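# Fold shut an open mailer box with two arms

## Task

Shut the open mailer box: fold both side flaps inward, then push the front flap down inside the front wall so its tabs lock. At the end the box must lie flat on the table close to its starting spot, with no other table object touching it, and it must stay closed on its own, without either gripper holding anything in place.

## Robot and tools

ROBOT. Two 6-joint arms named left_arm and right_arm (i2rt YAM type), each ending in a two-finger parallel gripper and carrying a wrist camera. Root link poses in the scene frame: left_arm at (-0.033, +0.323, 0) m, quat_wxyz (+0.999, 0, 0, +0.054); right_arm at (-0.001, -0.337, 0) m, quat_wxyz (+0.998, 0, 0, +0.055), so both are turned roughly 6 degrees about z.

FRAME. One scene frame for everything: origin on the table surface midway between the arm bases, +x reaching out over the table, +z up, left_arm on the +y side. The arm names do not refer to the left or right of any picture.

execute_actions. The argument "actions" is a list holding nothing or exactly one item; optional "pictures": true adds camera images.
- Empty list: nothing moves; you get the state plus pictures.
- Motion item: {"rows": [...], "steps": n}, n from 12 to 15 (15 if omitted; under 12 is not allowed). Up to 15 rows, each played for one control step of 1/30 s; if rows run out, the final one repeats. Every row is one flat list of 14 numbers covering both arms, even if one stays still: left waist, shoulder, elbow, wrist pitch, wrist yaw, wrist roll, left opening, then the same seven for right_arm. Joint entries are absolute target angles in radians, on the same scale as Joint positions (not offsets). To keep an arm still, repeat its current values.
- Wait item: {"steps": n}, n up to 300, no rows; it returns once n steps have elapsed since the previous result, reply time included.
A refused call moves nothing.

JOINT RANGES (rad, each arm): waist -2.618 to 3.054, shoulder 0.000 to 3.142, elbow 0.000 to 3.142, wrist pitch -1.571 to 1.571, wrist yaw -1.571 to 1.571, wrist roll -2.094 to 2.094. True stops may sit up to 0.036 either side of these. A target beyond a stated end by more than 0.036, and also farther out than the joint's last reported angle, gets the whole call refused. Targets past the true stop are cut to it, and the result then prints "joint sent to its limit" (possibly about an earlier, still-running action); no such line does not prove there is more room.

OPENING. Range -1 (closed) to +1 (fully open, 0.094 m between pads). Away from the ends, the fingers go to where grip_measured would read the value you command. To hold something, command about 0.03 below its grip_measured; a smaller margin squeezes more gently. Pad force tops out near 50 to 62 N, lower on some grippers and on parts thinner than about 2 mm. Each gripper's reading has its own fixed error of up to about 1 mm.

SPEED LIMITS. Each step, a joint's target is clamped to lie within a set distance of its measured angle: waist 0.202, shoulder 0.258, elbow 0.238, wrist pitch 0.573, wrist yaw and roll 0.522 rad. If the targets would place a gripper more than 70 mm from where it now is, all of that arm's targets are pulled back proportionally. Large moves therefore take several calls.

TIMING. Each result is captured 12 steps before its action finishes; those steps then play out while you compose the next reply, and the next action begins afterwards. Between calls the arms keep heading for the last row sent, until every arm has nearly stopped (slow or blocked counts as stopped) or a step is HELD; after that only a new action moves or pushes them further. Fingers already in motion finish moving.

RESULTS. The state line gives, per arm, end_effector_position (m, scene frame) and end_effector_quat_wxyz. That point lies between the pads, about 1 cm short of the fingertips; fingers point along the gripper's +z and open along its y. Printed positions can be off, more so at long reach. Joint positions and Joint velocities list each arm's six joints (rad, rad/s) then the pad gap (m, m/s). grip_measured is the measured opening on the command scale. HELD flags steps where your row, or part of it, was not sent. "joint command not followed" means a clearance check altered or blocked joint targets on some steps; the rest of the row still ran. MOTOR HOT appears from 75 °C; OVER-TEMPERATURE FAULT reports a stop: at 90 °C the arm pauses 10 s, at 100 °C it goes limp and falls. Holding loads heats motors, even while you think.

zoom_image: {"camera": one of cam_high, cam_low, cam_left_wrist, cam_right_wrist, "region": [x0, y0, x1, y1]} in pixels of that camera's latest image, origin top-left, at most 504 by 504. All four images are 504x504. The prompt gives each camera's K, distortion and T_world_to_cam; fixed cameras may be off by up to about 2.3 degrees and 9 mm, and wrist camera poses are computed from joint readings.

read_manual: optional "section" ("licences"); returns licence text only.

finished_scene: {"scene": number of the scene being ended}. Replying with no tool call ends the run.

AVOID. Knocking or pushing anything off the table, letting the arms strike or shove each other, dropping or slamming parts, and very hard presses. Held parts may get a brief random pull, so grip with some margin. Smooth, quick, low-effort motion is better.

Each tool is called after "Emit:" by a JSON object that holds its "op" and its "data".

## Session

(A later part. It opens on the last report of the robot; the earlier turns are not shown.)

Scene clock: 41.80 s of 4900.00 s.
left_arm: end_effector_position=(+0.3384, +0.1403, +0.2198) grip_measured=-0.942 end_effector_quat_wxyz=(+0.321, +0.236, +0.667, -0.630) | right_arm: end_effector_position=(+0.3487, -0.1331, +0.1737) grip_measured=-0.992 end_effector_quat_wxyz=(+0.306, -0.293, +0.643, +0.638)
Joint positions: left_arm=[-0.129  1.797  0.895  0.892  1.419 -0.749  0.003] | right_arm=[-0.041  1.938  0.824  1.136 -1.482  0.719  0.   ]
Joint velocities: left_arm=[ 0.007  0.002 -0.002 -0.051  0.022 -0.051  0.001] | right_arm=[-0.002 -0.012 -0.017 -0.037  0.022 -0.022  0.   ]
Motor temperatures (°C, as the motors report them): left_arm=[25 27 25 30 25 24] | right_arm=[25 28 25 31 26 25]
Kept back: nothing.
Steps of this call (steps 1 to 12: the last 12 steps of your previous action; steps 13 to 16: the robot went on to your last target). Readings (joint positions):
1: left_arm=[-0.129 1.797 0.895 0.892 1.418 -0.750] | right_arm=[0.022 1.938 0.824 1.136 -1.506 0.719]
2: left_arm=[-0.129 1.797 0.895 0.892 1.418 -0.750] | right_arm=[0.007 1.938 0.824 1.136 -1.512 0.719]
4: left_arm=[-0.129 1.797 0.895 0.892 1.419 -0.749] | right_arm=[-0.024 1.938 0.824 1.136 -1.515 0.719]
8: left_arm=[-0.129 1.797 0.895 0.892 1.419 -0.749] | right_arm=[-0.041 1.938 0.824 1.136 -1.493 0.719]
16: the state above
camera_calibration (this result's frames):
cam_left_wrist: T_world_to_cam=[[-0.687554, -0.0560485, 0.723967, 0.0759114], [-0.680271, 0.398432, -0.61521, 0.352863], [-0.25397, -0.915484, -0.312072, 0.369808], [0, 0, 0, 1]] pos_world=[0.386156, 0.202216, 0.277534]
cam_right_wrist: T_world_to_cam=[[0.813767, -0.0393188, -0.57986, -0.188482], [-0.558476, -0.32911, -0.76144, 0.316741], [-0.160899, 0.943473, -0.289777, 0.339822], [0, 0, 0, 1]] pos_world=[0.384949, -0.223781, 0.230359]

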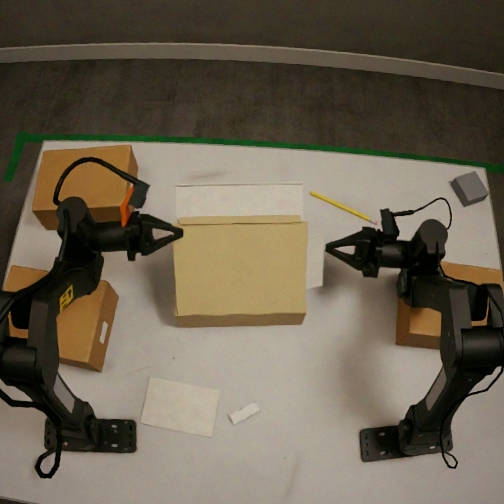

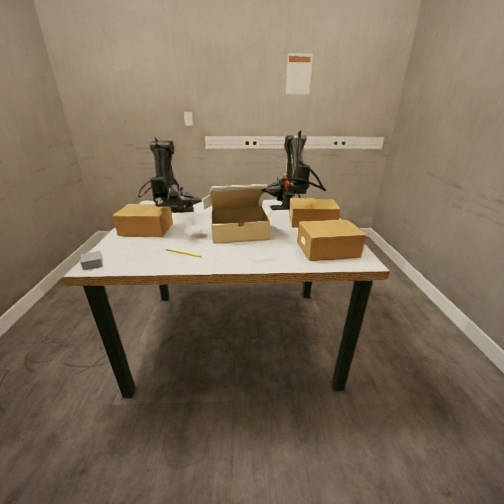

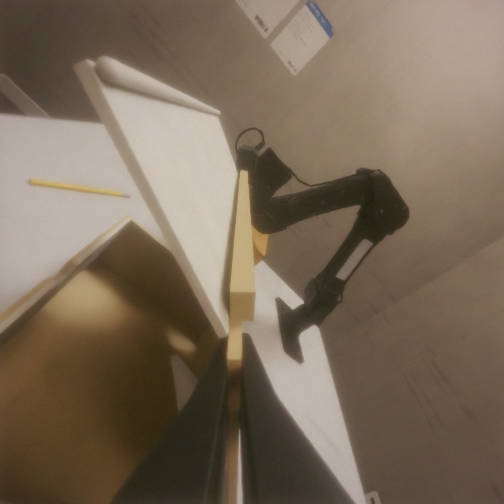

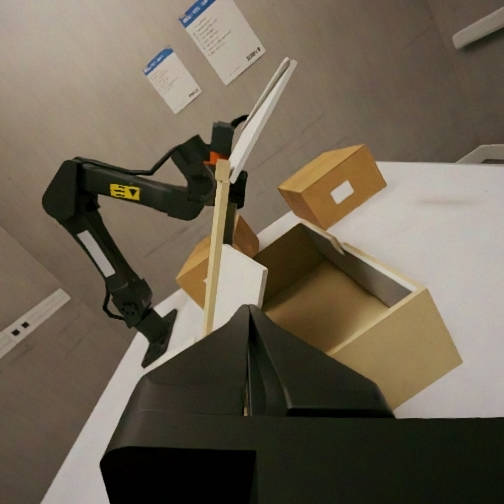

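Emit:
{"op": "execute_actions", "data": {"actions": [{"rows":[[-0.13,1.80,0.89,0.91,1.42,-0.73,-0.98,-0.04,1.935,0.83,1.14,-1.44,0.72,-1],[-0.13,1.80,0.89,0.91,1.42,-0.73,-0.98,-0.04,1.935,0.83,1.14,-1.44,0.72,-1],[-0.13,1.80,0.89,0.91,1.42,-0.73,-0.98,-0.03,1.935,0.83,1.14,-1.43,0.72,-1],[-0.13,1.80,0.89,0.91,1.42,-0.73,-0.98,-0.02,1.935,0.83,1.14,-1.42,0.72,-1],[-0.13,1.80,0.89,0.91,1.42,-0.73,-0.98,-0.01,1.935,0.83,1.14,-1.41,0.72,-1],[-0.13,1.80,0.89,0.91,1.42,-0.73,-0.98,0,1.935,0.83,1.14,-1.40,0.72,-1],[-0.13,1.80,0.89,0.91,1.42,-0.73,-0.98,0.01,1.935,0.83,1.14,-1.385,0.72,-1],[-0.13,1.80,0.89,0.91,1.42,-0.73,-0.98,0.02,1.935,0.83,1.14,-1.37,0.72,-1],[-0.13,1.80,0.89,0.91,1.42,-0.73,-0.98,0.03,1.935,0.83,1.14,-1.355,0.72,-1],[-0.13,1.80,0.89,0.91,1.42,-0.73,-0.98,0.04,1.935,0.83,1.14,-1.34,0.72,-1],[-0.13,1.80,0.89,0.91,1.42,-0.73,-0.98,0.05,1.935,0.83,1.14,-1.33,0.72,-1]],"steps":15}]}}

Emit:
{"op": "execute_actions", "data": {"actions": [{"steps":16}], "pictures": true}}

Scene clock: 42.87 s of 4900.00 s.
left_arm: end_effector_position=(+0.3384, +0.1403, +0.2198) grip_measured=-0.942 end_effector_quat_wxyz=(+0.321, +0.236, +0.667, -0.630) | right_arm: end_effector_position=(+0.3517, -0.1331, +0.1738) grip_measured=-0.992 end_effector_quat_wxyz=(+0.311, -0.288, +0.645, +0.636)
Joint positions: left_arm=[-0.129  1.797  0.895  0.892  1.419 -0.749  0.003] | right_arm=[-0.041  1.938  0.824  1.136 -1.465  0.719  0.   ]
Joint velocities: left_arm=[ 0.002 -0.002 -0.017  0.022  0.007 -0.081 -0.   ] | right_arm=[-0.017  0.007 -0.012 -0.037  0.154 -0.022  0.   ]
Motor temperatures (°C, as the motors report them): left_arm=[25 27 25 30 25 24] | right_arm=[25 28 25 31 26 25]
Steps of this call (steps 1 to 15: the robot went on to your last target; steps 16 to 29: nothing new was sent; steps 30 to 32: the first 3 steps of this action). Readings (joint positions):
30: left_arm=[-0.129 1.797 0.895 0.892 1.419 -0.749] | right_arm=[-0.041 1.938 0.824 1.136 -1.476 0.719]
31: left_arm=[-0.129 1.797 0.895 0.892 1.419 -0.749] | right_arm=[-0.041 1.938 0.824 1.136 -1.471 0.719]
32: the state above

Scene clock: 43.40 s of 4900.00 s.
left_arm: end_effector_position=(+0.3401, +0.1458, +0.2213) grip_measured=-0.942 end_effector_quat_wxyz=(+0.332, +0.241, +0.664, -0.625) | right_arm: end_effector_position=(+0.3646, -0.1160, +0.1736) grip_measured=-0.992 end_effector_quat_wxyz=(+0.335, -0.258, +0.657, +0.624)
Joint positions: left_arm=[-0.114  1.797  0.895  0.908  1.425 -0.74   0.003] | right_arm=[ 0.012  1.938  0.824  1.13  -1.329  0.719  0.   ]
Joint velocities: left_arm=[-0.002  0.002  0.007 -0.066 -0.022  0.066 -0.   ] | right_arm=[-0.022 -0.007 -0.007 -0.037  0.066 -0.11   0.001]
Motor temperatures (°C, as the motors report them): left_arm=[25 27 25 30 25 24] | right_arm=[25 28 25 31 26 25]
Kept back: nothing.
Steps of this call (steps 1 to 12: the last 12 steps of your previous action; steps 13 to 16: the robot went on to your last target). Readings (joint positions):
1: left_arm=[-0.129 1.797 0.895 0.892 1.419 -0.749] | right_arm=[-0.040 1.938 0.824 1.136 -1.459 0.719]
2: left_arm=[-0.129 1.797 0.895 0.892 1.419 -0.749] | right_arm=[-0.037 1.938 0.824 1.136 -1.451 0.719]
4: left_arm=[-0.129 1.797 0.895 0.893 1.419 -0.748] | right_arm=[-0.025 1.938 0.824 1.136 -1.433 0.719]
8: left_arm=[-0.119 1.797 0.895 0.900 1.422 -0.744] | right_arm=[-0.004 1.938 0.824 1.135 -1.379 0.719]
16: the state above
camera_calibration (this result's frames):
cam_left_wrist: T_world_to_cam=[[-0.704416, -0.0631464, 0.706973, 0.0868356], [-0.668729, 0.392893, -0.631218, 0.353136], [-0.237906, -0.917413, -0.318988, 0.372115], [0, 0, 0, 1]] pos_world=[0.385849, 0.208122, 0.280216]
cam_right_wrist: T_world_to_cam=[[0.801941, -0.118736, -0.585485, -0.204775], [-0.593534, -0.269723, -0.758266, 0.350296], [-0.0678852, 0.955589, -0.286776, 0.293196], [0, 0, 0, 1]] pos_world=[0.392033, -0.210006, 0.229806]

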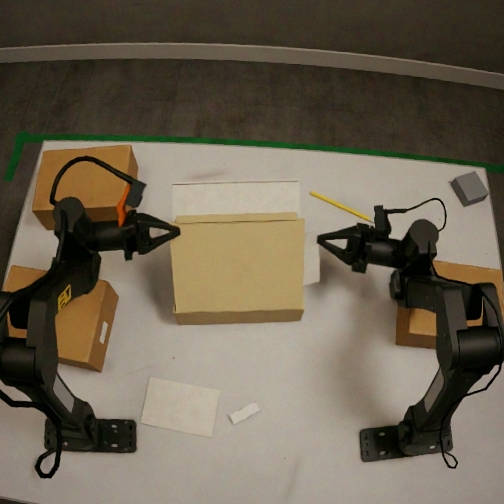

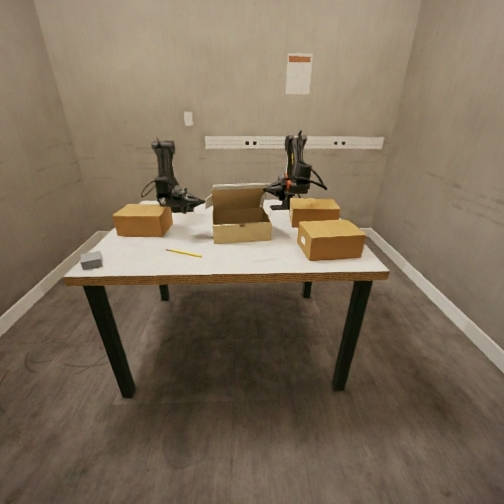

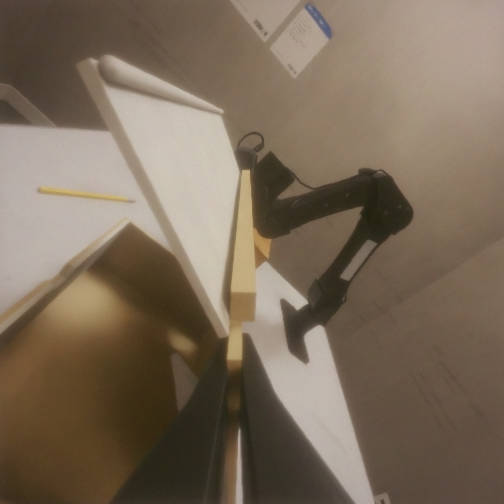

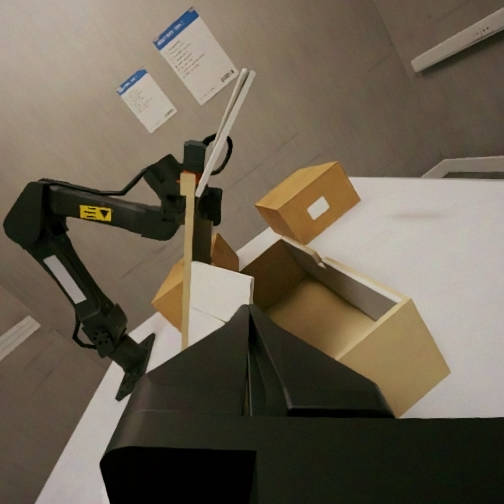

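Emit:
{"op": "execute_actions", "data": {"actions": [{"rows":[[-0.14,1.80,0.89,0.91,1.42,-0.73,-0.98,0.05,1.935,0.83,1.14,-1.33,0.72,-1],[-0.145,1.80,0.89,0.91,1.42,-0.73,-0.98,0.055,1.935,0.83,1.14,-1.33,0.72,-1],[-0.15,1.80,0.89,0.91,1.42,-0.73,-0.98,0.06,1.935,0.83,1.14,-1.33,0.72,-1],[-0.155,1.80,0.89,0.91,1.42,-0.73,-0.98,0.065,1.935,0.83,1.14,-1.33,0.72,-1],[-0.16,1.80,0.89,0.91,1.42,-0.73,-0.98,0.07,1.935,0.83,1.14,-1.33,0.72,-1],[-0.165,1.80,0.89,0.91,1.42,-0.73,-0.98,0.075,1.935,0.83,1.14,-1.33,0.72,-1],[-0.17,1.80,0.89,0.91,1.42,-0.73,-0.98,0.08,1.935,0.83,1.14,-1.33,0.72,-1]],"steps":14}]}}

Emit:
{"op": "execute_actions", "data": {"actions": [{"steps":14}], "pictures": true}}

Scene clock: 44.27 s of 4900.00 s.
left_arm: end_effector_position=(+0.3403, +0.1459, +0.2214) grip_measured=-0.942 end_effector_quat_wxyz=(+0.333, +0.241, +0.664, -0.624) | right_arm: end_effector_position=(+0.3655, -0.1158, +0.1736) grip_measured=-0.992 end_effector_quat_wxyz=(+0.337, -0.256, +0.657, +0.623)
Joint positions: left_arm=[-0.114  1.797  0.895  0.909  1.424 -0.739  0.003] | right_arm=[ 0.013  1.938  0.824  1.129 -1.323  0.719  0.   ]
Joint velocities: left_arm=[-0.007 -0.007 -0.017 -0.066  0.081 -0.051 -0.   ] | right_arm=[-0.002 -0.002 -0.007 -0.022 -0.051 -0.007 -0.   ]
Motor temperatures (°C, as the motors report them): left_arm=[25 27 25 30 25 24] | right_arm=[25 28 25 31 26 25]
Steps of this call (steps 1 to 15: the robot went on to your last target; steps 16 to 24: nothing new was sent; steps 25 to 26: the first 2 steps of this action). Readings (joint positions):
25: left_arm=[-0.114 1.797 0.895 0.909 1.424 -0.739] | right_arm=[0.013 1.938 0.824 1.129 -1.323 0.719]
26: the state above

Scene clock: 44.73 s of 4900.00 s.
left_arm: end_effector_position=(+0.3345, +0.1348, +0.2221) grip_measured=-0.942 end_effector_quat_wxyz=(+0.326, +0.255, +0.659, -0.628) | right_arm: end_effector_position=(+0.3594, -0.1015, +0.1695) grip_measured=-0.992 end_effector_quat_wxyz=(+0.323, -0.260, +0.658, +0.629)
Joint positions: left_arm=[-0.144  1.797  0.895  0.916  1.426 -0.736  0.003] | right_arm=[ 0.053  1.946  0.824  1.121 -1.309  0.719  0.   ]
Joint velocities: left_arm=[ 0.002 -0.002  0.007 -0.037  0.051  0.022 -0.001] | right_arm=[-0.012 -0.017 -0.002 -0.037  0.007 -0.066  0.001]
Motor temperatures (°C, as the motors report them): left_arm=[25 27 25 30 25 24] | right_arm=[25 28 25 31 26 25]
Kept back: nothing.
Steps of this call (steps 1 to 12: the last 12 steps of your previous action; steps 13 to 14: the robot went on to your last target). Readings (joint positions):
1: left_arm=[-0.114 1.797 0.895 0.909 1.424 -0.739] | right_arm=[0.014 1.938 0.824 1.129 -1.322 0.719]
2: left_arm=[-0.114 1.797 0.895 0.910 1.424 -0.738] | right_arm=[0.016 1.938 0.824 1.128 -1.319 0.719]
4: left_arm=[-0.115 1.797 0.895 0.912 1.424 -0.737] | right_arm=[0.021 1.939 0.824 1.126 -1.313 0.719]
8: left_arm=[-0.134 1.797 0.895 0.916 1.427 -0.737] | right_arm=[0.041 1.946 0.824 1.122 -1.308 0.719]
14: the state above
camera_calibration (this result's frames):
cam_left_wrist: T_world_to_cam=[[-0.714572, -0.0417131, 0.698317, 0.0840631], [-0.648696, 0.41319, -0.639115, 0.346565], [-0.261878, -0.909689, -0.322313, 0.368626], [0, 0, 0, 1]] pos_world=[0.38142, 0.195644, 0.281606]
cam_right_wrist: T_world_to_cam=[[0.794383, -0.103622, -0.598513, -0.194741], [-0.60036, -0.28371, -0.747715, 0.347242], [-0.0923244, 0.953295, -0.287584, 0.286519], [0, 0, 0, 1]] pos_world=[0.389622, -0.194801, 0.225481]

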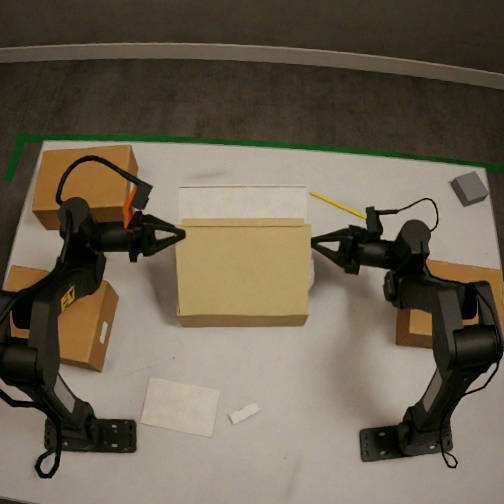

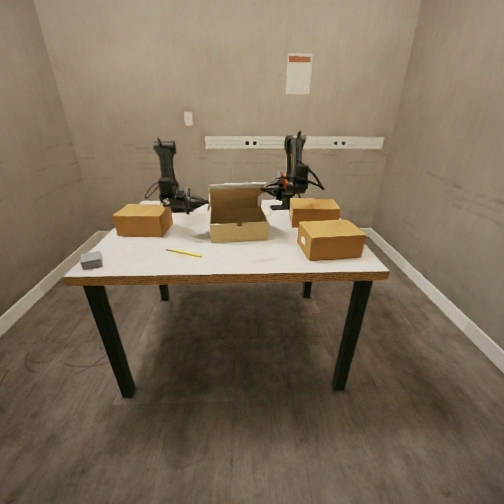

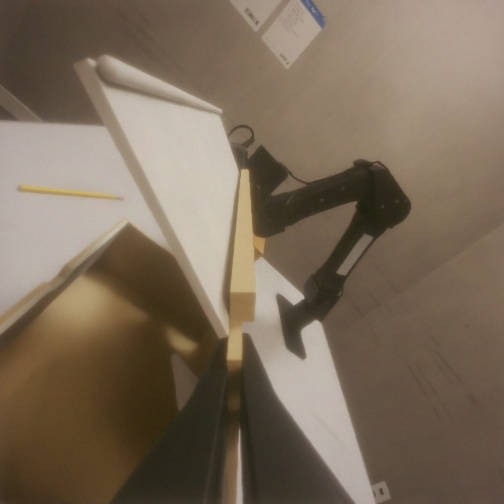

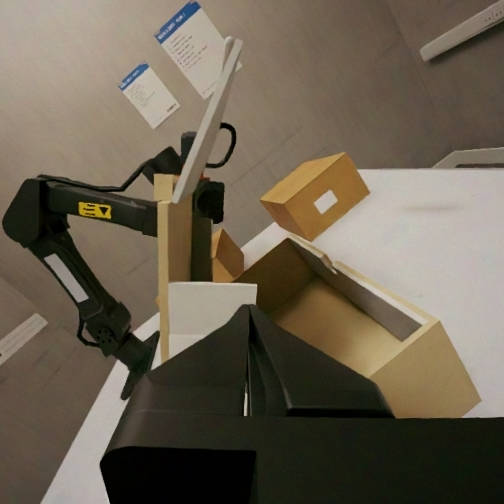

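Emit:
{"op": "execute_actions", "data": {"actions": [{"rows":[[-0.17,1.80,0.89,0.91,1.42,-0.73,-0.98,0.03,1.945,0.83,1.14,-1.33,0.72,-1],[-0.17,1.80,0.89,0.91,1.42,-0.73,-0.98,0.0,1.945,0.83,1.14,-1.36,0.72,-1],[-0.17,1.80,0.89,0.91,1.42,-0.73,-0.98,0.0,1.945,0.83,1.14,-1.42,0.72,-1],[-0.17,1.80,0.89,0.91,1.42,-0.73,-0.98,0.0,1.945,0.83,1.14,-1.47,0.72,-1]],"steps":12}]}}

Emit:
{"op": "execute_actions", "data": {"actions": [{"rows":[[-0.17,1.80,0.89,0.91,1.42,-0.73,-0.98,0.02,1.945,0.83,1.14,-1.45,0.72,-1],[-0.17,1.80,0.89,0.91,1.42,-0.73,-0.98,0.035,1.945,0.83,1.14,-1.44,0.72,-1],[-0.17,1.80,0.89,0.91,1.42,-0.73,-0.98,0.05,1.945,0.83,1.14,-1.43,0.72,-1],[-0.17,1.80,0.89,0.91,1.42,-0.73,-0.98,0.065,1.945,0.83,1.14,-1.42,0.72,-1],[-0.17,1.80,0.89,0.91,1.42,-0.73,-0.98,0.08,1.945,0.83,1.14,-1.405,0.72,-1],[-0.17,1.80,0.89,0.91,1.42,-0.73,-0.98,0.09,1.945,0.83,1.14,-1.39,0.72,-1],[-0.17,1.80,0.89,0.91,1.42,-0.73,-0.98,0.1,1.945,0.83,1.14,-1.38,0.72,-1],[-0.17,1.80,0.89,0.91,1.42,-0.73,-0.98,0.11,1.945,0.83,1.14,-1.37,0.72,-1],[-0.17,1.80,0.89,0.91,1.42,-0.73,-0.98,0.12,1.945,0.83,1.14,-1.36,0.72,-1],[-0.17,1.80,0.89,0.91,1.42,-0.73,-0.98,0.13,1.945,0.83,1.14,-1.35,0.72,-1],[-0.17,1.80,0.89,0.91,1.42,-0.73,-0.98,0.14,1.945,0.83,1.14,-1.34,0.72,-1],[-0.17,1.80,0.89,0.91,1.42,-0.73,-0.98,0.15,1.945,0.83,1.14,-1.33,0.72,-1],[-0.17,1.80,0.89,0.91,1.42,-0.73,-0.98,0.16,1.945,0.83,1.14,-1.32,0.72,-1],[-0.17,1.80,0.89,0.91,1.42,-0.73,-0.98,0.17,1.945,0.83,1.14,-1.31,0.72,-1],[-0.17,1.80,0.89,0.91,1.42,-0.73,-0.98,0.18,1.945,0.83,1.14,-1.30,0.72,-1]],"steps":15}]}}

Emit:
{"op": "execute_actions", "data": {"actions": [{"steps":20}], "pictures": true}}

Scene clock: 46.10 s of 4900.00 s.
left_arm: end_effector_position=(+0.3345, +0.1348, +0.2221) grip_measured=-0.942 end_effector_quat_wxyz=(+0.326, +0.255, +0.659, -0.628) | right_arm: end_effector_position=(+0.3594, -0.1015, +0.1695) grip_measured=-0.992 end_effector_quat_wxyz=(+0.323, -0.260, +0.658, +0.629)
Joint positions: left_arm=[-0.144  1.797  0.895  0.916  1.426 -0.736  0.003] | right_arm=[ 0.053  1.946  0.824  1.121 -1.309  0.719  0.   ]
Joint velocities: left_arm=[-0.002  0.002 -0.017 -0.007 -0.022  0.022  0.001] | right_arm=[ 0.027 -0.007 -0.002 -0.051 -0.081 -0.022 -0.   ]
Motor temperatures (°C, as the motors report them): left_arm=[25 27 25 30 25 24] | right_arm=[25 28 25 31 26 25]
Kept back: the last 12 steps of this action.
Steps of this call (steps 1 to 30: the robot went on to your last target; steps 31 to 41: nothing new was sent). Readings (joint positions):
1: left_arm=[-0.144 1.797 0.895 0.916 1.426 -0.736] | right_arm=[0.053 1.946 0.824 1.121 -1.309 0.719]
2: left_arm=[-0.144 1.797 0.895 0.916 1.426 -0.736] | right_arm=[0.053 1.946 0.824 1.121 -1.309 0.719]
4: left_arm=[-0.144 1.797 0.895 0.916 1.426 -0.736] | right_arm=[0.053 1.946 0.824 1.121 -1.309 0.719]
8: left_arm=[-0.144 1.797 0.895 0.916 1.426 -0.736] | right_arm=[0.053 1.946 0.824 1.121 -1.309 0.719]
41: the state above

Scene clock: 46.60 s of 4900.00 s.
left_arm: end_effector_position=(+0.3336, +0.1307, +0.2222) grip_measured=-0.942 end_effector_quat_wxyz=(+0.325, +0.256, +0.658, -0.629) | right_arm: end_effector_position=(+0.3450, -0.1149, +0.1695) grip_measured=-0.992 end_effector_quat_wxyz=(+0.294, -0.290, +0.645, +0.643)
Joint positions: left_arm=[-0.155  1.797  0.895  0.916  1.418 -0.737  0.003] | right_arm=[ 0.012  1.946  0.824  1.121 -1.443  0.719  0.   ]
Joint velocities: left_arm=[-0.002 -0.017  0.002 -0.022 -0.081  0.007  0.   ] | right_arm=[ 0.208 -0.017 -0.012 -0.007  0.022 -0.007 -0.   ]
Motor temperatures (°C, as the motors report them): left_arm=[25 27 25 30 25 24] | right_arm=[25 28 25 31 26 25]
Steps of this call (steps 1 to 12: the last 12 steps of your previous action; steps 13 to 15: the first 3 steps of this action). Readings (joint positions):
13: left_arm=[-0.155 1.797 0.895 0.916 1.418 -0.737] | right_arm=[0.004 1.946 0.824 1.121 -1.444 0.719]
14: left_arm=[-0.155 1.797 0.895 0.916 1.418 -0.737] | right_arm=[0.006 1.946 0.824 1.121 -1.444 0.719]
15: the state above

Scene clock: 47.27 s of 4900.00 s.
left_arm: end_effector_position=(+0.3283, +0.1289, +0.2221) grip_measured=-0.942 end_effector_quat_wxyz=(+0.315, +0.265, +0.655, -0.634) | right_arm: end_effector_position=(+0.3318, -0.0616, +0.1695) grip_measured=-0.992 end_effector_quat_wxyz=(+0.290, -0.294, +0.643, +0.645)
Joint positions: left_arm=[-0.159  1.797  0.895  0.916  1.444 -0.739  0.003] | right_arm=[ 0.168  1.946  0.824  1.121 -1.298  0.719  0.   ]
Joint velocities: left_arm=[ 0.007 -0.007 -0.012 -0.037  0.022 -0.007  0.   ] | right_arm=[-0.007  0.002 -0.002  0.007  0.022  0.095 -0.   ]
Motor temperatures (°C, as the motors report them): left_arm=[25 27 25 30 25 24] | right_arm=[25 28 25 31 26 25]
Kept back: nothing.
Steps of this call (steps 1 to 12: the last 12 steps of your previous action; steps 13 to 20: the robot went on to your last target). Readings (joint positions):
1: left_arm=[-0.155 1.797 0.895 0.916 1.418 -0.737] | right_arm=[0.021 1.946 0.824 1.121 -1.440 0.719]
2: left_arm=[-0.155 1.797 0.895 0.916 1.418 -0.737] | right_arm=[0.033 1.946 0.824 1.121 -1.433 0.719]
4: left_arm=[-0.155 1.797 0.895 0.916 1.419 -0.737] | right_arm=[0.052 1.946 0.824 1.121 -1.414 0.719]
8: left_arm=[-0.155 1.797 0.895 0.916 1.419 -0.739] | right_arm=[0.081 1.946 0.824 1.121 -1.379 0.719]
20: the state above
camera_calibration (this result's frames):
cam_left_wrist: T_world_to_cam=[[-0.713985, -0.0177574, 0.699936, 0.0757982], [-0.635908, 0.43478, -0.637642, 0.337649], [-0.292995, -0.900362, -0.321718, 0.370539], [0, 0, 0, 1]] pos_world=[0.377399, 0.188162, 0.281455]
cam_right_wrist: T_world_to_cam=[[0.800867, -0.0198725, -0.598512, -0.165696], [-0.56735, -0.345019, -0.747714, 0.327266], [-0.191639, 0.938385, -0.287589, 0.278001], [0, 0, 0, 1]] pos_world=[0.371651, -0.151252, 0.225481]

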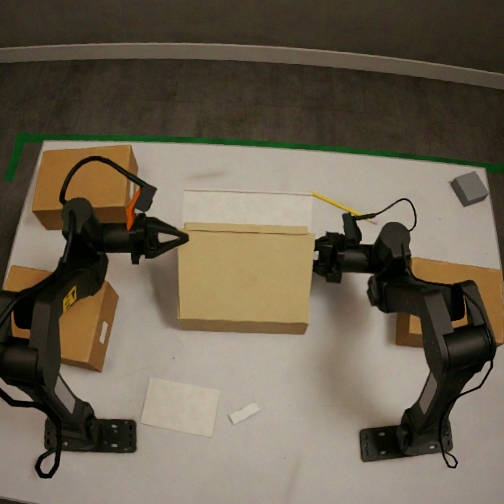

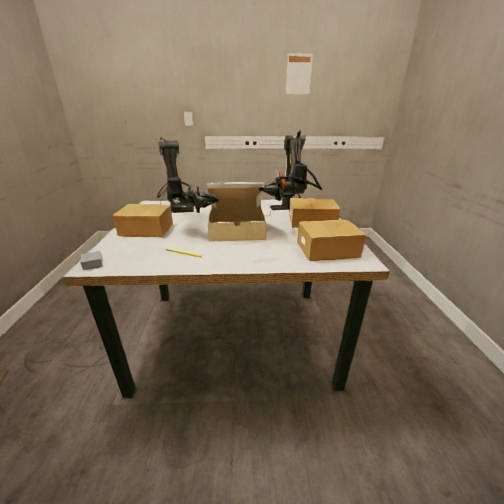

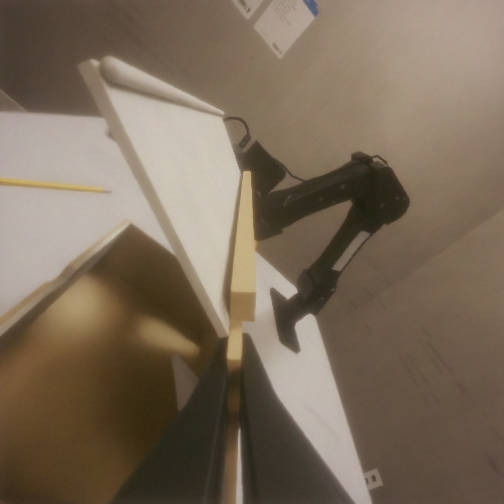

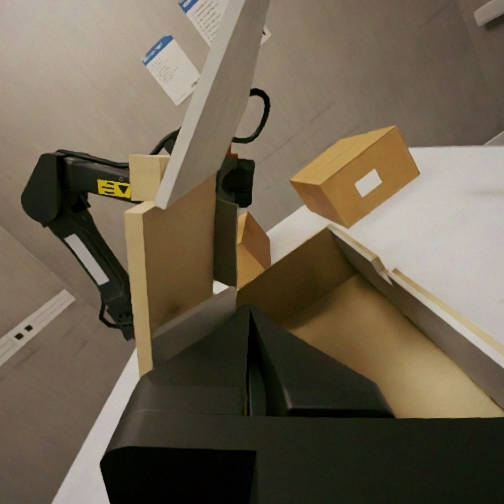

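Emit:
{"op": "execute_actions", "data": {"actions": [{"rows":[[-0.16,1.80,0.89,0.91,1.42,-0.73,-0.98,0.14,1.945,0.83,1.14,-1.31,0.72,-1],[-0.16,1.80,0.89,0.91,1.42,-0.73,-0.98,0.11,1.945,0.83,1.14,-1.34,0.72,-1],[-0.16,1.80,0.89,0.91,1.42,-0.73,-0.98,0.08,1.945,0.83,1.14,-1.38,0.72,-1],[-0.16,1.80,0.89,0.91,1.42,-0.73,-0.98,0.05,1.945,0.83,1.14,-1.42,0.72,-1],[-0.16,1.80,0.89,0.91,1.42,-0.73,-0.98,0.02,1.945,0.83,1.14,-1.46,0.72,-1],[-0.16,1.80,0.89,0.91,1.42,-0.73,-0.98,-0.01,1.945,0.83,1.14,-1.5,0.6,-1],[-0.16,1.80,0.89,0.91,1.42,-0.73,-0.98,-0.04,1.93,0.87,1.1,-1.54,0.4,-1],[-0.16,1.80,0.89,0.91,1.42,-0.73,-0.98,-0.05,1.92,0.91,1.05,-1.54,0.2,-0.9],[-0.16,1.80,0.89,0.91,1.42,-0.73,-0.98,-0.05,1.91,0.95,1.0,-1.54,0,-0.8],[-0.16,1.80,0.89,0.91,1.42,-0.73,-0.98,-0.05,1.9,0.99,0.95,-1.54,-0.2,-0.7],[-0.16,1.80,0.89,0.91,1.42,-0.73,-0.98,-0.05,1.89,1.03,0.9,-1.54,-0.5,-0.6],[-0.16,1.80,0.89,0.91,1.42,-0.73,-0.98,-0.05,1.88,1.07,0.85,-1.54,-0.8,-0.5],[-0.16,1.80,0.89,0.91,1.42,-0.73,-0.98,-0.05,1.87,1.11,0.8,-1.54,-1.2,-0.5],[-0.16,1.80,0.89,0.91,1.42,-0.73,-0.98,-0.05,1.86,1.15,0.75,-1.54,-1.6,-0.5],[-0.16,1.80,0.89,0.91,1.42,-0.73,-0.98,-0.05,1.86,1.18,0.71,-1.54,-2.07,-0.5]],"steps":15}]}}

Emit:
{"op": "execute_actions", "data": {"actions": [{"steps":40}], "pictures": true}}

Scene clock: 49.17 s of 4900.00 s.
left_arm: end_effector_position=(+0.3283, +0.1289, +0.2221) grip_measured=-0.942 end_effector_quat_wxyz=(+0.315, +0.265, +0.655, -0.634) | right_arm: end_effector_position=(+0.3347, -0.0688, +0.1695) grip_measured=-0.992 end_effector_quat_wxyz=(+0.291, -0.293, +0.644, +0.644)
Joint positions: left_arm=[-0.159  1.797  0.895  0.916  1.444 -0.739  0.003] | right_arm=[ 0.147  1.946  0.824  1.121 -1.315  0.719  0.   ]
Joint velocities: left_arm=[ 0.002  0.002  0.007 -0.007  0.007  0.066 -0.   ] | right_arm=[-0.457  0.012  0.007 -0.095 -0.491  0.022  0.001]
Motor temperatures (°C, as the motors report them): left_arm=[25 27 25 30 25 24] | right_arm=[25 28 25 32 26 25]
Steps of this call (steps 1 to 15: the robot went on to your last target; steps 16 to 54: nothing new was sent; steps 55 to 57: the first 3 steps of this action). Readings (joint positions):
55: left_arm=[-0.159 1.797 0.895 0.916 1.444 -0.739] | right_arm=[0.166 1.946 0.824 1.121 -1.298 0.719]
56: left_arm=[-0.159 1.797 0.895 0.916 1.444 -0.739] | right_arm=[0.160 1.946 0.824 1.121 -1.303 0.719]
57: the state above

Scene clock: 50.50 s of 4900.00 s.
left_arm: end_effector_position=(+0.3284, +0.1289, +0.2220) grip_measured=-0.942 end_effector_quat_wxyz=(+0.315, +0.265, +0.655, -0.634) | right_arm: end_effector_position=(+0.3898, -0.1373, +0.2640) grip_measured=-0.503 end_effector_quat_wxyz=(+0.686, -0.683, -0.182, -0.175)
Joint positions: left_arm=[-0.159  1.797  0.895  0.915  1.443 -0.739  0.003] | right_arm=[-0.06   1.863  1.17   0.731 -1.531 -2.044  0.023]
Joint velocities: left_arm=[-0.002 -0.002 -0.007 -0.066  0.037  0.007  0.001] | right_arm=[-0.002  0.002 -0.007 -0.066 -0.022 -0.242  0.   ]
Motor temperatures (°C, as the motors report them): left_arm=[25 27 25 30 25 24] | right_arm=[25 28 25 32 26 25]
Kept back: nothing.
Steps of this call (steps 1 to 12: the last 12 steps of your previous action; steps 13 to 40: the robot went on to your last target). Readings (joint positions):
1: left_arm=[-0.159 1.797 0.895 0.915 1.443 -0.739] | right_arm=[0.126 1.946 0.824 1.121 -1.334 0.719]
2: left_arm=[-0.159 1.797 0.895 0.915 1.443 -0.739] | right_arm=[0.099 1.946 0.824 1.121 -1.356 0.719]
4: left_arm=[-0.159 1.797 0.895 0.915 1.443 -0.739] | right_arm=[0.032 1.946 0.827 1.118 -1.409 0.654]
8: left_arm=[-0.159 1.797 0.895 0.915 1.443 -0.739] | right_arm=[-0.059 1.944 0.929 1.026 -1.483 0.282]
40: the state above
camera_calibration (this result's frames):
cam_left_wrist: T_world_to_cam=[[-0.71317, -0.0183354, 0.700751, 0.0755953], [-0.636968, 0.434325, -0.636893, 0.337906], [-0.292676, -0.90057, -0.321427, 0.370412], [0, 0, 0, 1]] pos_world=[0.377558, 0.188207, 0.281297]
cam_right_wrist: T_world_to_cam=[[-0.554566, -0.0326127, 0.831501, -0.00804725], [0.790397, -0.33315, 0.514085, -0.456068], [0.260249, 0.94231, 0.210531, 0.0801785], [0, 0, 0, 1]] pos_world=[0.335145, -0.227755, 0.224269]

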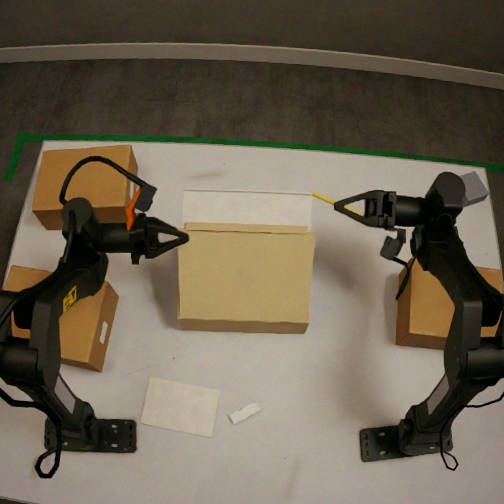

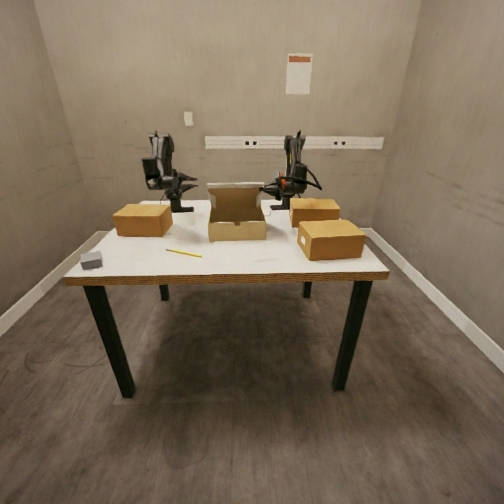

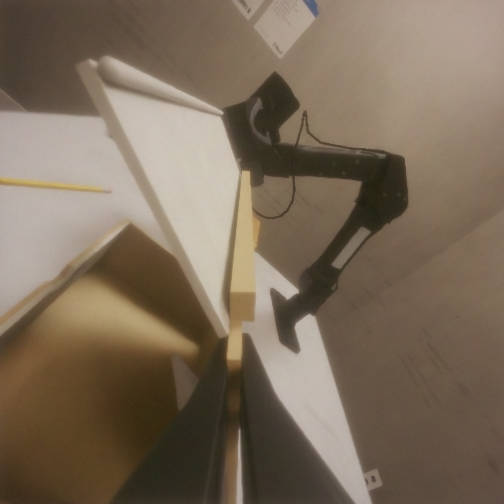

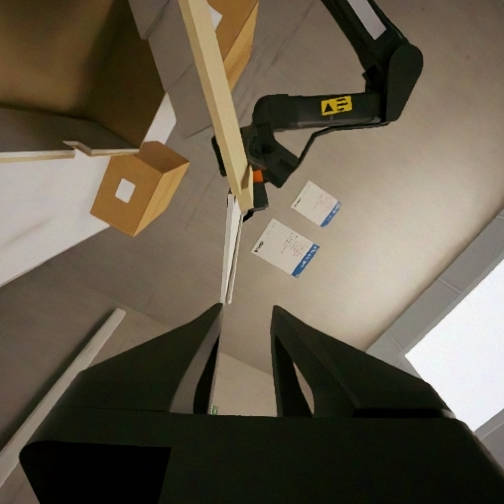

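Emit:
{"op": "execute_actions", "data": {"actions": [{"rows":[[-0.16,1.80,0.89,0.91,1.42,-0.73,-0.98,-0.05,1.87,1.15,0.75,-1.54,-2.03,-0.5],[-0.16,1.80,0.89,0.91,1.42,-0.73,-0.98,-0.04,1.88,1.13,0.77,-1.54,-2.03,-0.5],[-0.16,1.80,0.89,0.91,1.42,-0.73,-0.98,-0.025,1.88,1.118,0.77,-1.53,-2.03,-0.5],[-0.16,1.80,0.89,0.91,1.42,-0.73,-0.98,-0.01,1.88,1.118,0.77,-1.51,-2.03,-0.5],[-0.16,1.80,0.89,0.91,1.42,-0.73,-0.98,0.005,1.88,1.118,0.77,-1.49,-2.03,-0.5],[-0.16,1.80,0.89,0.91,1.42,-0.73,-0.98,0.02,1.88,1.118,0.77,-1.47,-2.03,-0.5],[-0.16,1.80,0.89,0.91,1.42,-0.73,-0.98,0.035,1.88,1.118,0.77,-1.455,-2.03,-0.5],[-0.16,1.80,0.89,0.91,1.42,-0.73,-0.98,0.05,1.88,1.118,0.77,-1.44,-2.03,-0.5],[-0.16,1.80,0.89,0.91,1.42,-0.73,-0.98,0.065,1.88,1.118,0.77,-1.425,-2.03,-0.5],[-0.16,1.80,0.89,0.91,1.42,-0.73,-0.98,0.08,1.88,1.118,0.77,-1.41,-2.03,-0.5]],"steps":15}]}}

Emit:
{"op": "execute_actions", "data": {"actions": [{"steps":18}], "pictures": true}}

Scene clock: 51.80 s of 4900.00 s.
left_arm: end_effector_position=(+0.3284, +0.1289, +0.2220) grip_measured=-0.942 end_effector_quat_wxyz=(+0.315, +0.265, +0.655, -0.634) | right_arm: end_effector_position=(+0.3873, -0.1361, +0.2601) grip_measured=-0.503 end_effector_quat_wxyz=(+0.685, -0.681, -0.187, -0.177)
Joint positions: left_arm=[-0.159  1.797  0.895  0.915  1.443 -0.739  0.003] | right_arm=[-0.056  1.863  1.153  0.746 -1.531 -2.056  0.023]
Joint velocities: left_arm=[ 0.002 -0.012  0.002  0.037  0.022  0.051  0.   ] | right_arm=[ 0.095 -0.002 -0.315  0.154  0.022  0.095  0.   ]
Motor temperatures (°C, as the motors report them): left_arm=[25 27 25 30 25 24] | right_arm=[25 28 25 31 26 25]
Steps of this call (steps 1 to 30: the robot went on to your last target; steps 31 to 36: nothing new was sent; steps 37 to 39: the first 3 steps of this action). Readings (joint positions):
37: left_arm=[-0.159 1.797 0.895 0.915 1.443 -0.739] | right_arm=[-0.060 1.863 1.168 0.732 -1.531 -2.065]
38: left_arm=[-0.159 1.797 0.895 0.915 1.443 -0.739] | right_arm=[-0.059 1.863 1.163 0.739 -1.531 -2.060]
39: the state above

Scene clock: 52.40 s of 4900.00 s.
left_arm: end_effector_position=(+0.3284, +0.1289, +0.2220) grip_measured=-0.942 end_effector_quat_wxyz=(+0.315, +0.265, +0.655, -0.634) | right_arm: end_effector_position=(+0.3736, -0.0818, +0.2421) grip_measured=-0.503 end_effector_quat_wxyz=(+0.692, -0.685, -0.178, -0.145)
Joint positions: left_arm=[-0.159  1.797  0.895  0.915  1.443 -0.739  0.003] | right_arm=[ 0.084  1.887  1.121  0.757 -1.424 -2.04   0.023]
Joint velocities: left_arm=[ 0.007  0.002  0.002 -0.037 -0.007 -0.007 -0.   ] | right_arm=[ 0.002  0.007 -0.002 -0.037 -0.022  0.037  0.001]
Motor temperatures (°C, as the motors report them): left_arm=[25 27 25 30 25 24] | right_arm=[25 28 25 31 26 25]
Kept back: nothing.
Steps of this call (steps 1 to 12: the last 12 steps of your previous action; steps 13 to 18: the robot went on to your last target). Readings (joint positions):
1: left_arm=[-0.159 1.797 0.895 0.915 1.443 -0.739] | right_arm=[-0.051 1.864 1.142 0.750 -1.530 -2.053]
2: left_arm=[-0.159 1.797 0.895 0.915 1.443 -0.739] | right_arm=[-0.041 1.868 1.134 0.753 -1.526 -2.050]
4: left_arm=[-0.159 1.797 0.895 0.915 1.443 -0.739] | right_arm=[-0.012 1.878 1.125 0.753 -1.508 -2.047]
8: left_arm=[-0.159 1.797 0.895 0.915 1.443 -0.739] | right_arm=[0.059 1.887 1.121 0.753 -1.461 -2.043]
18: the state above
camera_calibration (this result's frames):
cam_left_wrist: T_world_to_cam=[[-0.71317, -0.0183354, 0.700751, 0.0755953], [-0.636968, 0.434325, -0.636893, 0.337906], [-0.292676, -0.90057, -0.321427, 0.370412], [0, 0, 0, 1]] pos_world=[0.377558, 0.188207, 0.281297]
cam_right_wrist: T_world_to_cam=[[-0.510997, -0.0489354, 0.858188, -0.0211225], [0.82686, -0.300829, 0.475189, -0.415039], [0.234914, 0.952422, 0.194185, 0.0509584], [0, 0, 0, 1]] pos_world=[0.320415, -0.174423, 0.205454]

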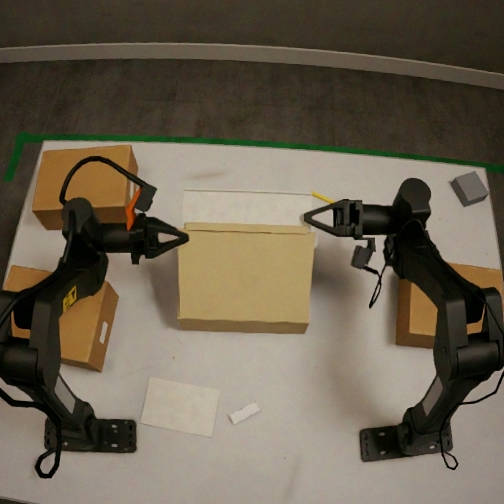

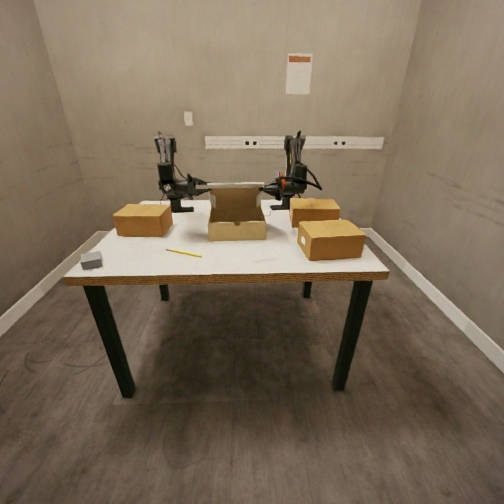

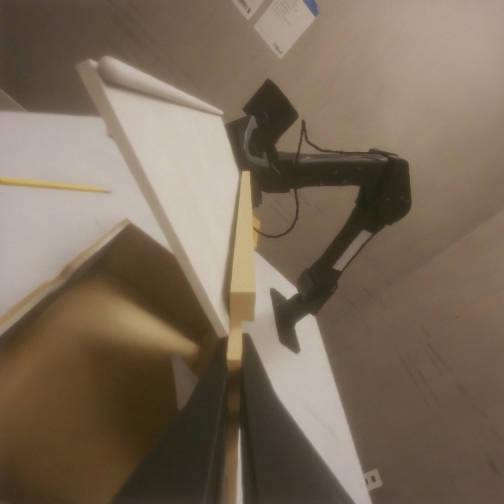

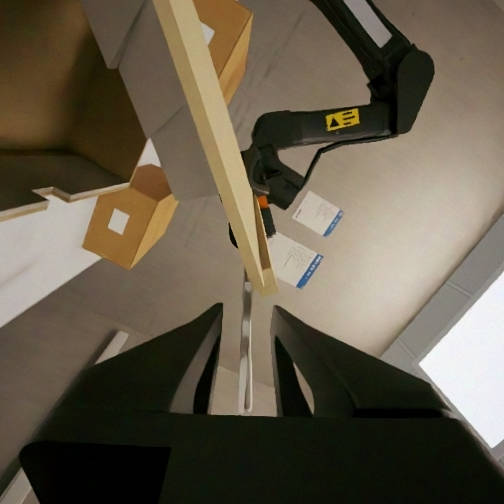

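Emit:
{"op": "execute_actions", "data": {"actions": [{"rows":[[-0.16,1.80,0.89,0.91,1.42,-0.73,-0.98,0.105,1.885,1.118,0.78,-1.39,-2.03,-0.5],[-0.16,1.80,0.89,0.91,1.42,-0.73,-0.98,0.105,1.885,1.118,0.78,-1.39,-2.03,-0.55],[-0.16,1.80,0.89,0.91,1.42,-0.73,-0.98,0.105,1.885,1.118,0.78,-1.39,-2.03,-0.6],[-0.16,1.80,0.89,0.91,1.42,-0.73,-0.98,0.105,1.885,1.118,0.78,-1.39,-2.03,-0.68],[-0.16,1.80,0.89,0.91,1.42,-0.73,-0.98,0.105,1.885,1.118,0.78,-1.39,-2.03,-0.76],[-0.16,1.80,0.89,0.91,1.42,-0.73,-0.98,0.105,1.885,1.118,0.78,-1.39,-2.03,-0.83],[-0.16,1.80,0.89,0.91,1.42,-0.73,-0.98,0.105,1.885,1.118,0.78,-1.39,-2.03,-0.89],[-0.16,1.80,0.89,0.91,1.42,-0.73,-0.98,0.105,1.885,1.118,0.78,-1.39,-2.03,-0.94],[-0.16,1.80,0.89,0.91,1.42,-0.73,-0.98,0.105,1.885,1.118,0.78,-1.39,-2.03,-0.985]],"steps":12}]}}

Emit:
{"op": "execute_actions", "data": {"actions": [{"rows":[[-0.16,1.80,0.89,0.91,1.42,-0.73,-0.98,0.105,1.885,1.118,0.78,-1.39,-1.95,-0.985],[-0.16,1.80,0.89,0.91,1.42,-0.73,-0.98,0.105,1.89,1.118,0.785,-1.39,-1.88,-0.985],[-0.16,1.80,0.89,0.91,1.42,-0.73,-0.98,0.105,1.895,1.116,0.79,-1.39,-1.81,-0.985],[-0.16,1.80,0.89,0.91,1.42,-0.73,-0.98,0.105,1.9,1.114,0.8,-1.39,-1.74,-0.985],[-0.16,1.80,0.89,0.91,1.42,-0.73,-0.98,0.105,1.905,1.112,0.805,-1.39,-1.67,-0.985],[-0.16,1.80,0.89,0.91,1.42,-0.73,-0.98,0.105,1.91,1.11,0.81,-1.39,-1.6,-0.985],[-0.16,1.80,0.89,0.91,1.42,-0.73,-0.98,0.105,1.915,1.108,0.82,-1.39,-1.53,-0.985],[-0.16,1.80,0.89,0.91,1.42,-0.73,-0.98,0.105,1.92,1.105,0.83,-1.39,-1.46,-0.985],[-0.16,1.80,0.89,0.91,1.42,-0.73,-0.98,0.105,1.924,1.10,0.84,-1.39,-1.39,-0.985],[-0.16,1.80,0.89,0.91,1.42,-0.73,-0.98,0.105,1.927,1.095,0.85,-1.39,-1.32,-0.985],[-0.16,1.80,0.89,0.91,1.42,-0.73,-0.98,0.105,1.93,1.09,0.855,-1.39,-1.25,-0.985],[-0.16,1.80,0.89,0.91,1.42,-0.73,-0.98,0.105,1.932,1.084,0.86,-1.39,-1.18,-0.985],[-0.16,1.80,0.89,0.91,1.42,-0.73,-0.98,0.105,1.934,1.078,0.87,-1.39,-1.11,-0.985],[-0.16,1.80,0.89,0.91,1.42,-0.73,-0.98,0.105,1.935,1.072,0.875,-1.39,-1.06,-0.985],[-0.16,1.80,0.89,0.91,1.42,-0.73,-0.98,0.105,1.935,1.068,0.88,-1.39,-1.05,-0.985]],"steps":15}]}}

Emit:
{"op": "execute_actions", "data": {"actions": [{"steps":22}], "pictures": true}}

Scene clock: 54.57 s of 4900.00 s.
left_arm: end_effector_position=(+0.3284, +0.1289, +0.2220) grip_measured=-0.942 end_effector_quat_wxyz=(+0.315, +0.265, +0.655, -0.634) | right_arm: end_effector_position=(+0.3744, -0.0817, +0.2422) grip_measured=-0.503 end_effector_quat_wxyz=(+0.691, -0.685, -0.177, -0.146)
Joint positions: left_arm=[-0.159  1.797  0.895  0.915  1.443 -0.739  0.003] | right_arm=[ 0.084  1.887  1.121  0.758 -1.419 -2.04   0.023]
Joint velocities: left_arm=[ 0.007  0.007 -0.007  0.007  0.007 -0.007  0.   ] | right_arm=[-0.012 -0.002  0.002  0.007 -0.007 -0.007 -0.001]
Motor temperatures (°C, as the motors report them): left_arm=[25 27 25 30 25 24] | right_arm=[25 29 25 32 26 25]
Kept back: the last 12 steps of this action.
Steps of this call (steps 1 to 15: the robot went on to your last target; steps 16 to 65: nothing new was sent). Readings (joint positions):
1: left_arm=[-0.159 1.797 0.895 0.915 1.443 -0.739] | right_arm=[0.084 1.887 1.121 0.757 -1.423 -2.040]
2: left_arm=[-0.159 1.797 0.895 0.915 1.443 -0.739] | right_arm=[0.084 1.887 1.121 0.758 -1.422 -2.040]
4: left_arm=[-0.159 1.797 0.895 0.915 1.443 -0.739] | right_arm=[0.084 1.887 1.121 0.758 -1.421 -2.040]
8: left_arm=[-0.159 1.797 0.895 0.915 1.443 -0.739] | right_arm=[0.084 1.887 1.121 0.758 -1.420 -2.040]
65: the state above

Scene clock: 55.07 s of 4900.00 s.
left_arm: end_effector_position=(+0.3285, +0.1289, +0.2220) grip_measured=-0.942 end_effector_quat_wxyz=(+0.315, +0.265, +0.655, -0.634) | right_arm: end_effector_position=(+0.3752, -0.0772, +0.2419) grip_measured=-0.957 end_effector_quat_wxyz=(+0.695, -0.690, -0.153, -0.128)
Joint positions: left_arm=[-0.159  1.797  0.895  0.915  1.443 -0.737  0.003] | right_arm=[ 0.096  1.89   1.121  0.768 -1.401 -1.973  0.002]
Joint velocities: left_arm=[-0.007  0.002  0.002 -0.007  0.022  0.066 -0.   ] | right_arm=[-0.012  0.051  0.007  0.095 -0.051  1.048  0.   ]
Motor temperatures (°C, as the motors report them): left_arm=[25 27 25 30 25 24] | right_arm=[25 29 25 32 26 25]
Steps of this call (steps 1 to 12: the last 12 steps of your previous action; steps 13 to 15: the first 3 steps of this action). Readings (joint positions):
13: left_arm=[-0.159 1.797 0.895 0.915 1.443 -0.738] | right_arm=[0.096 1.887 1.121 0.766 -1.401 -2.029]
14: left_arm=[-0.159 1.797 0.895 0.915 1.443 -0.737] | right_arm=[0.096 1.888 1.121 0.766 -1.401 -2.005]
15: the state above

Scene clock: 55.80 s of 4900.00 s.
left_arm: end_effector_position=(+0.3288, +0.1290, +0.2220) grip_measured=-0.942 end_effector_quat_wxyz=(+0.316, +0.265, +0.655, -0.633) | right_arm: end_effector_position=(+0.3746, -0.0773, +0.2184) grip_measured=-0.957 end_effector_quat_wxyz=(+0.684, -0.689, +0.157, +0.179)
Joint positions: left_arm=[-0.159  1.797  0.895  0.915  1.441 -0.736  0.003] | right_arm=[ 0.096  1.936  1.074  0.865 -1.396 -1.088  0.002]
Joint velocities: left_arm=[-0.002 -0.002  0.002 -0.007 -0.037 -0.037  0.   ] | right_arm=[ 0.007 -0.007 -0.012  0.007  0.022  0.168  0.   ]
Motor temperatures (°C, as the motors report them): left_arm=[25 27 25 30 25 24] | right_arm=[25 29 25 32 26 25]
Kept back: nothing.
Steps of this call (steps 1 to 12: the last 12 steps of your previous action; steps 13 to 22: the robot went on to your last target). Readings (joint positions):
1: left_arm=[-0.159 1.797 0.895 0.915 1.443 -0.736] | right_arm=[0.096 1.893 1.121 0.771 -1.401 -1.933]
2: left_arm=[-0.159 1.797 0.895 0.915 1.443 -0.736] | right_arm=[0.096 1.898 1.121 0.774 -1.401 -1.886]
4: left_arm=[-0.159 1.797 0.895 0.915 1.442 -0.736] | right_arm=[0.096 1.907 1.121 0.784 -1.401 -1.780]
8: left_arm=[-0.159 1.797 0.895 0.915 1.441 -0.736] | right_arm=[0.096 1.923 1.109 0.816 -1.399 -1.535]
22: the state above
camera_calibration (this result's frames):
cam_left_wrist: T_world_to_cam=[[-0.714722, -0.0200767, 0.69912, 0.0769795], [-0.636509, 0.432961, -0.63828, 0.338487], [-0.289877, -0.901189, -0.322226, 0.369898], [0, 0, 0, 1]] pos_world=[0.377694, 0.188342, 0.281422]
cam_right_wrist: T_world_to_cam=[[0.39235, -0.0128068, 0.919727, -0.34905], [0.872155, -0.312512, -0.376408, -0.235119], [0.292246, 0.949827, -0.111445, 0.0961626], [0, 0, 0, 1]] pos_world=[0.313906, -0.169285, 0.243247]

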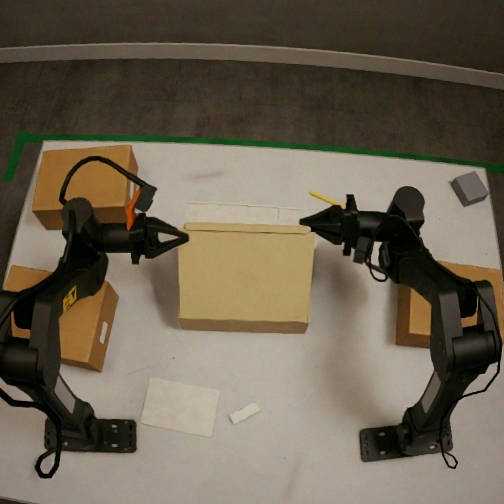

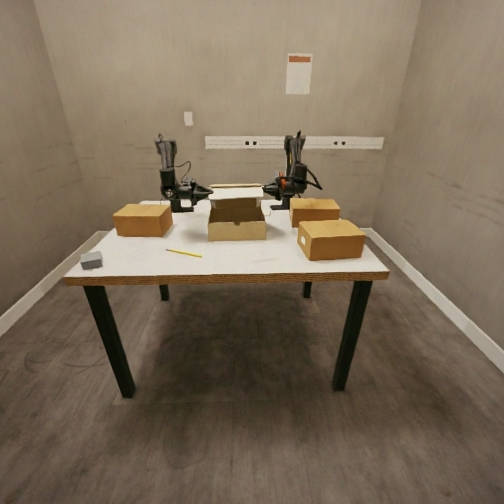

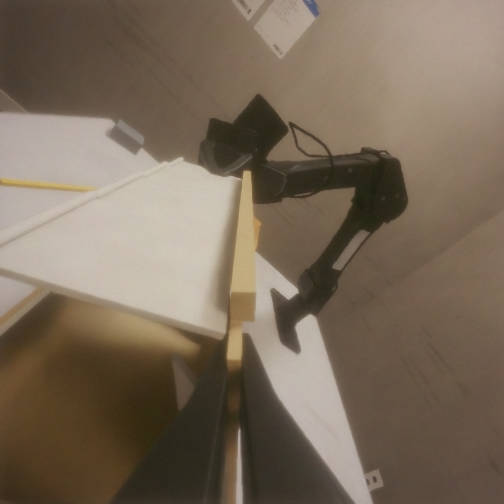

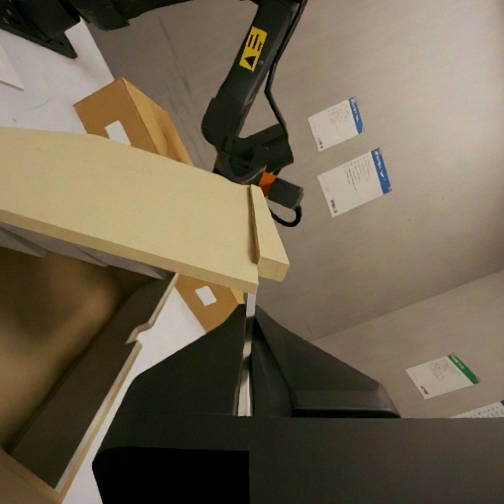

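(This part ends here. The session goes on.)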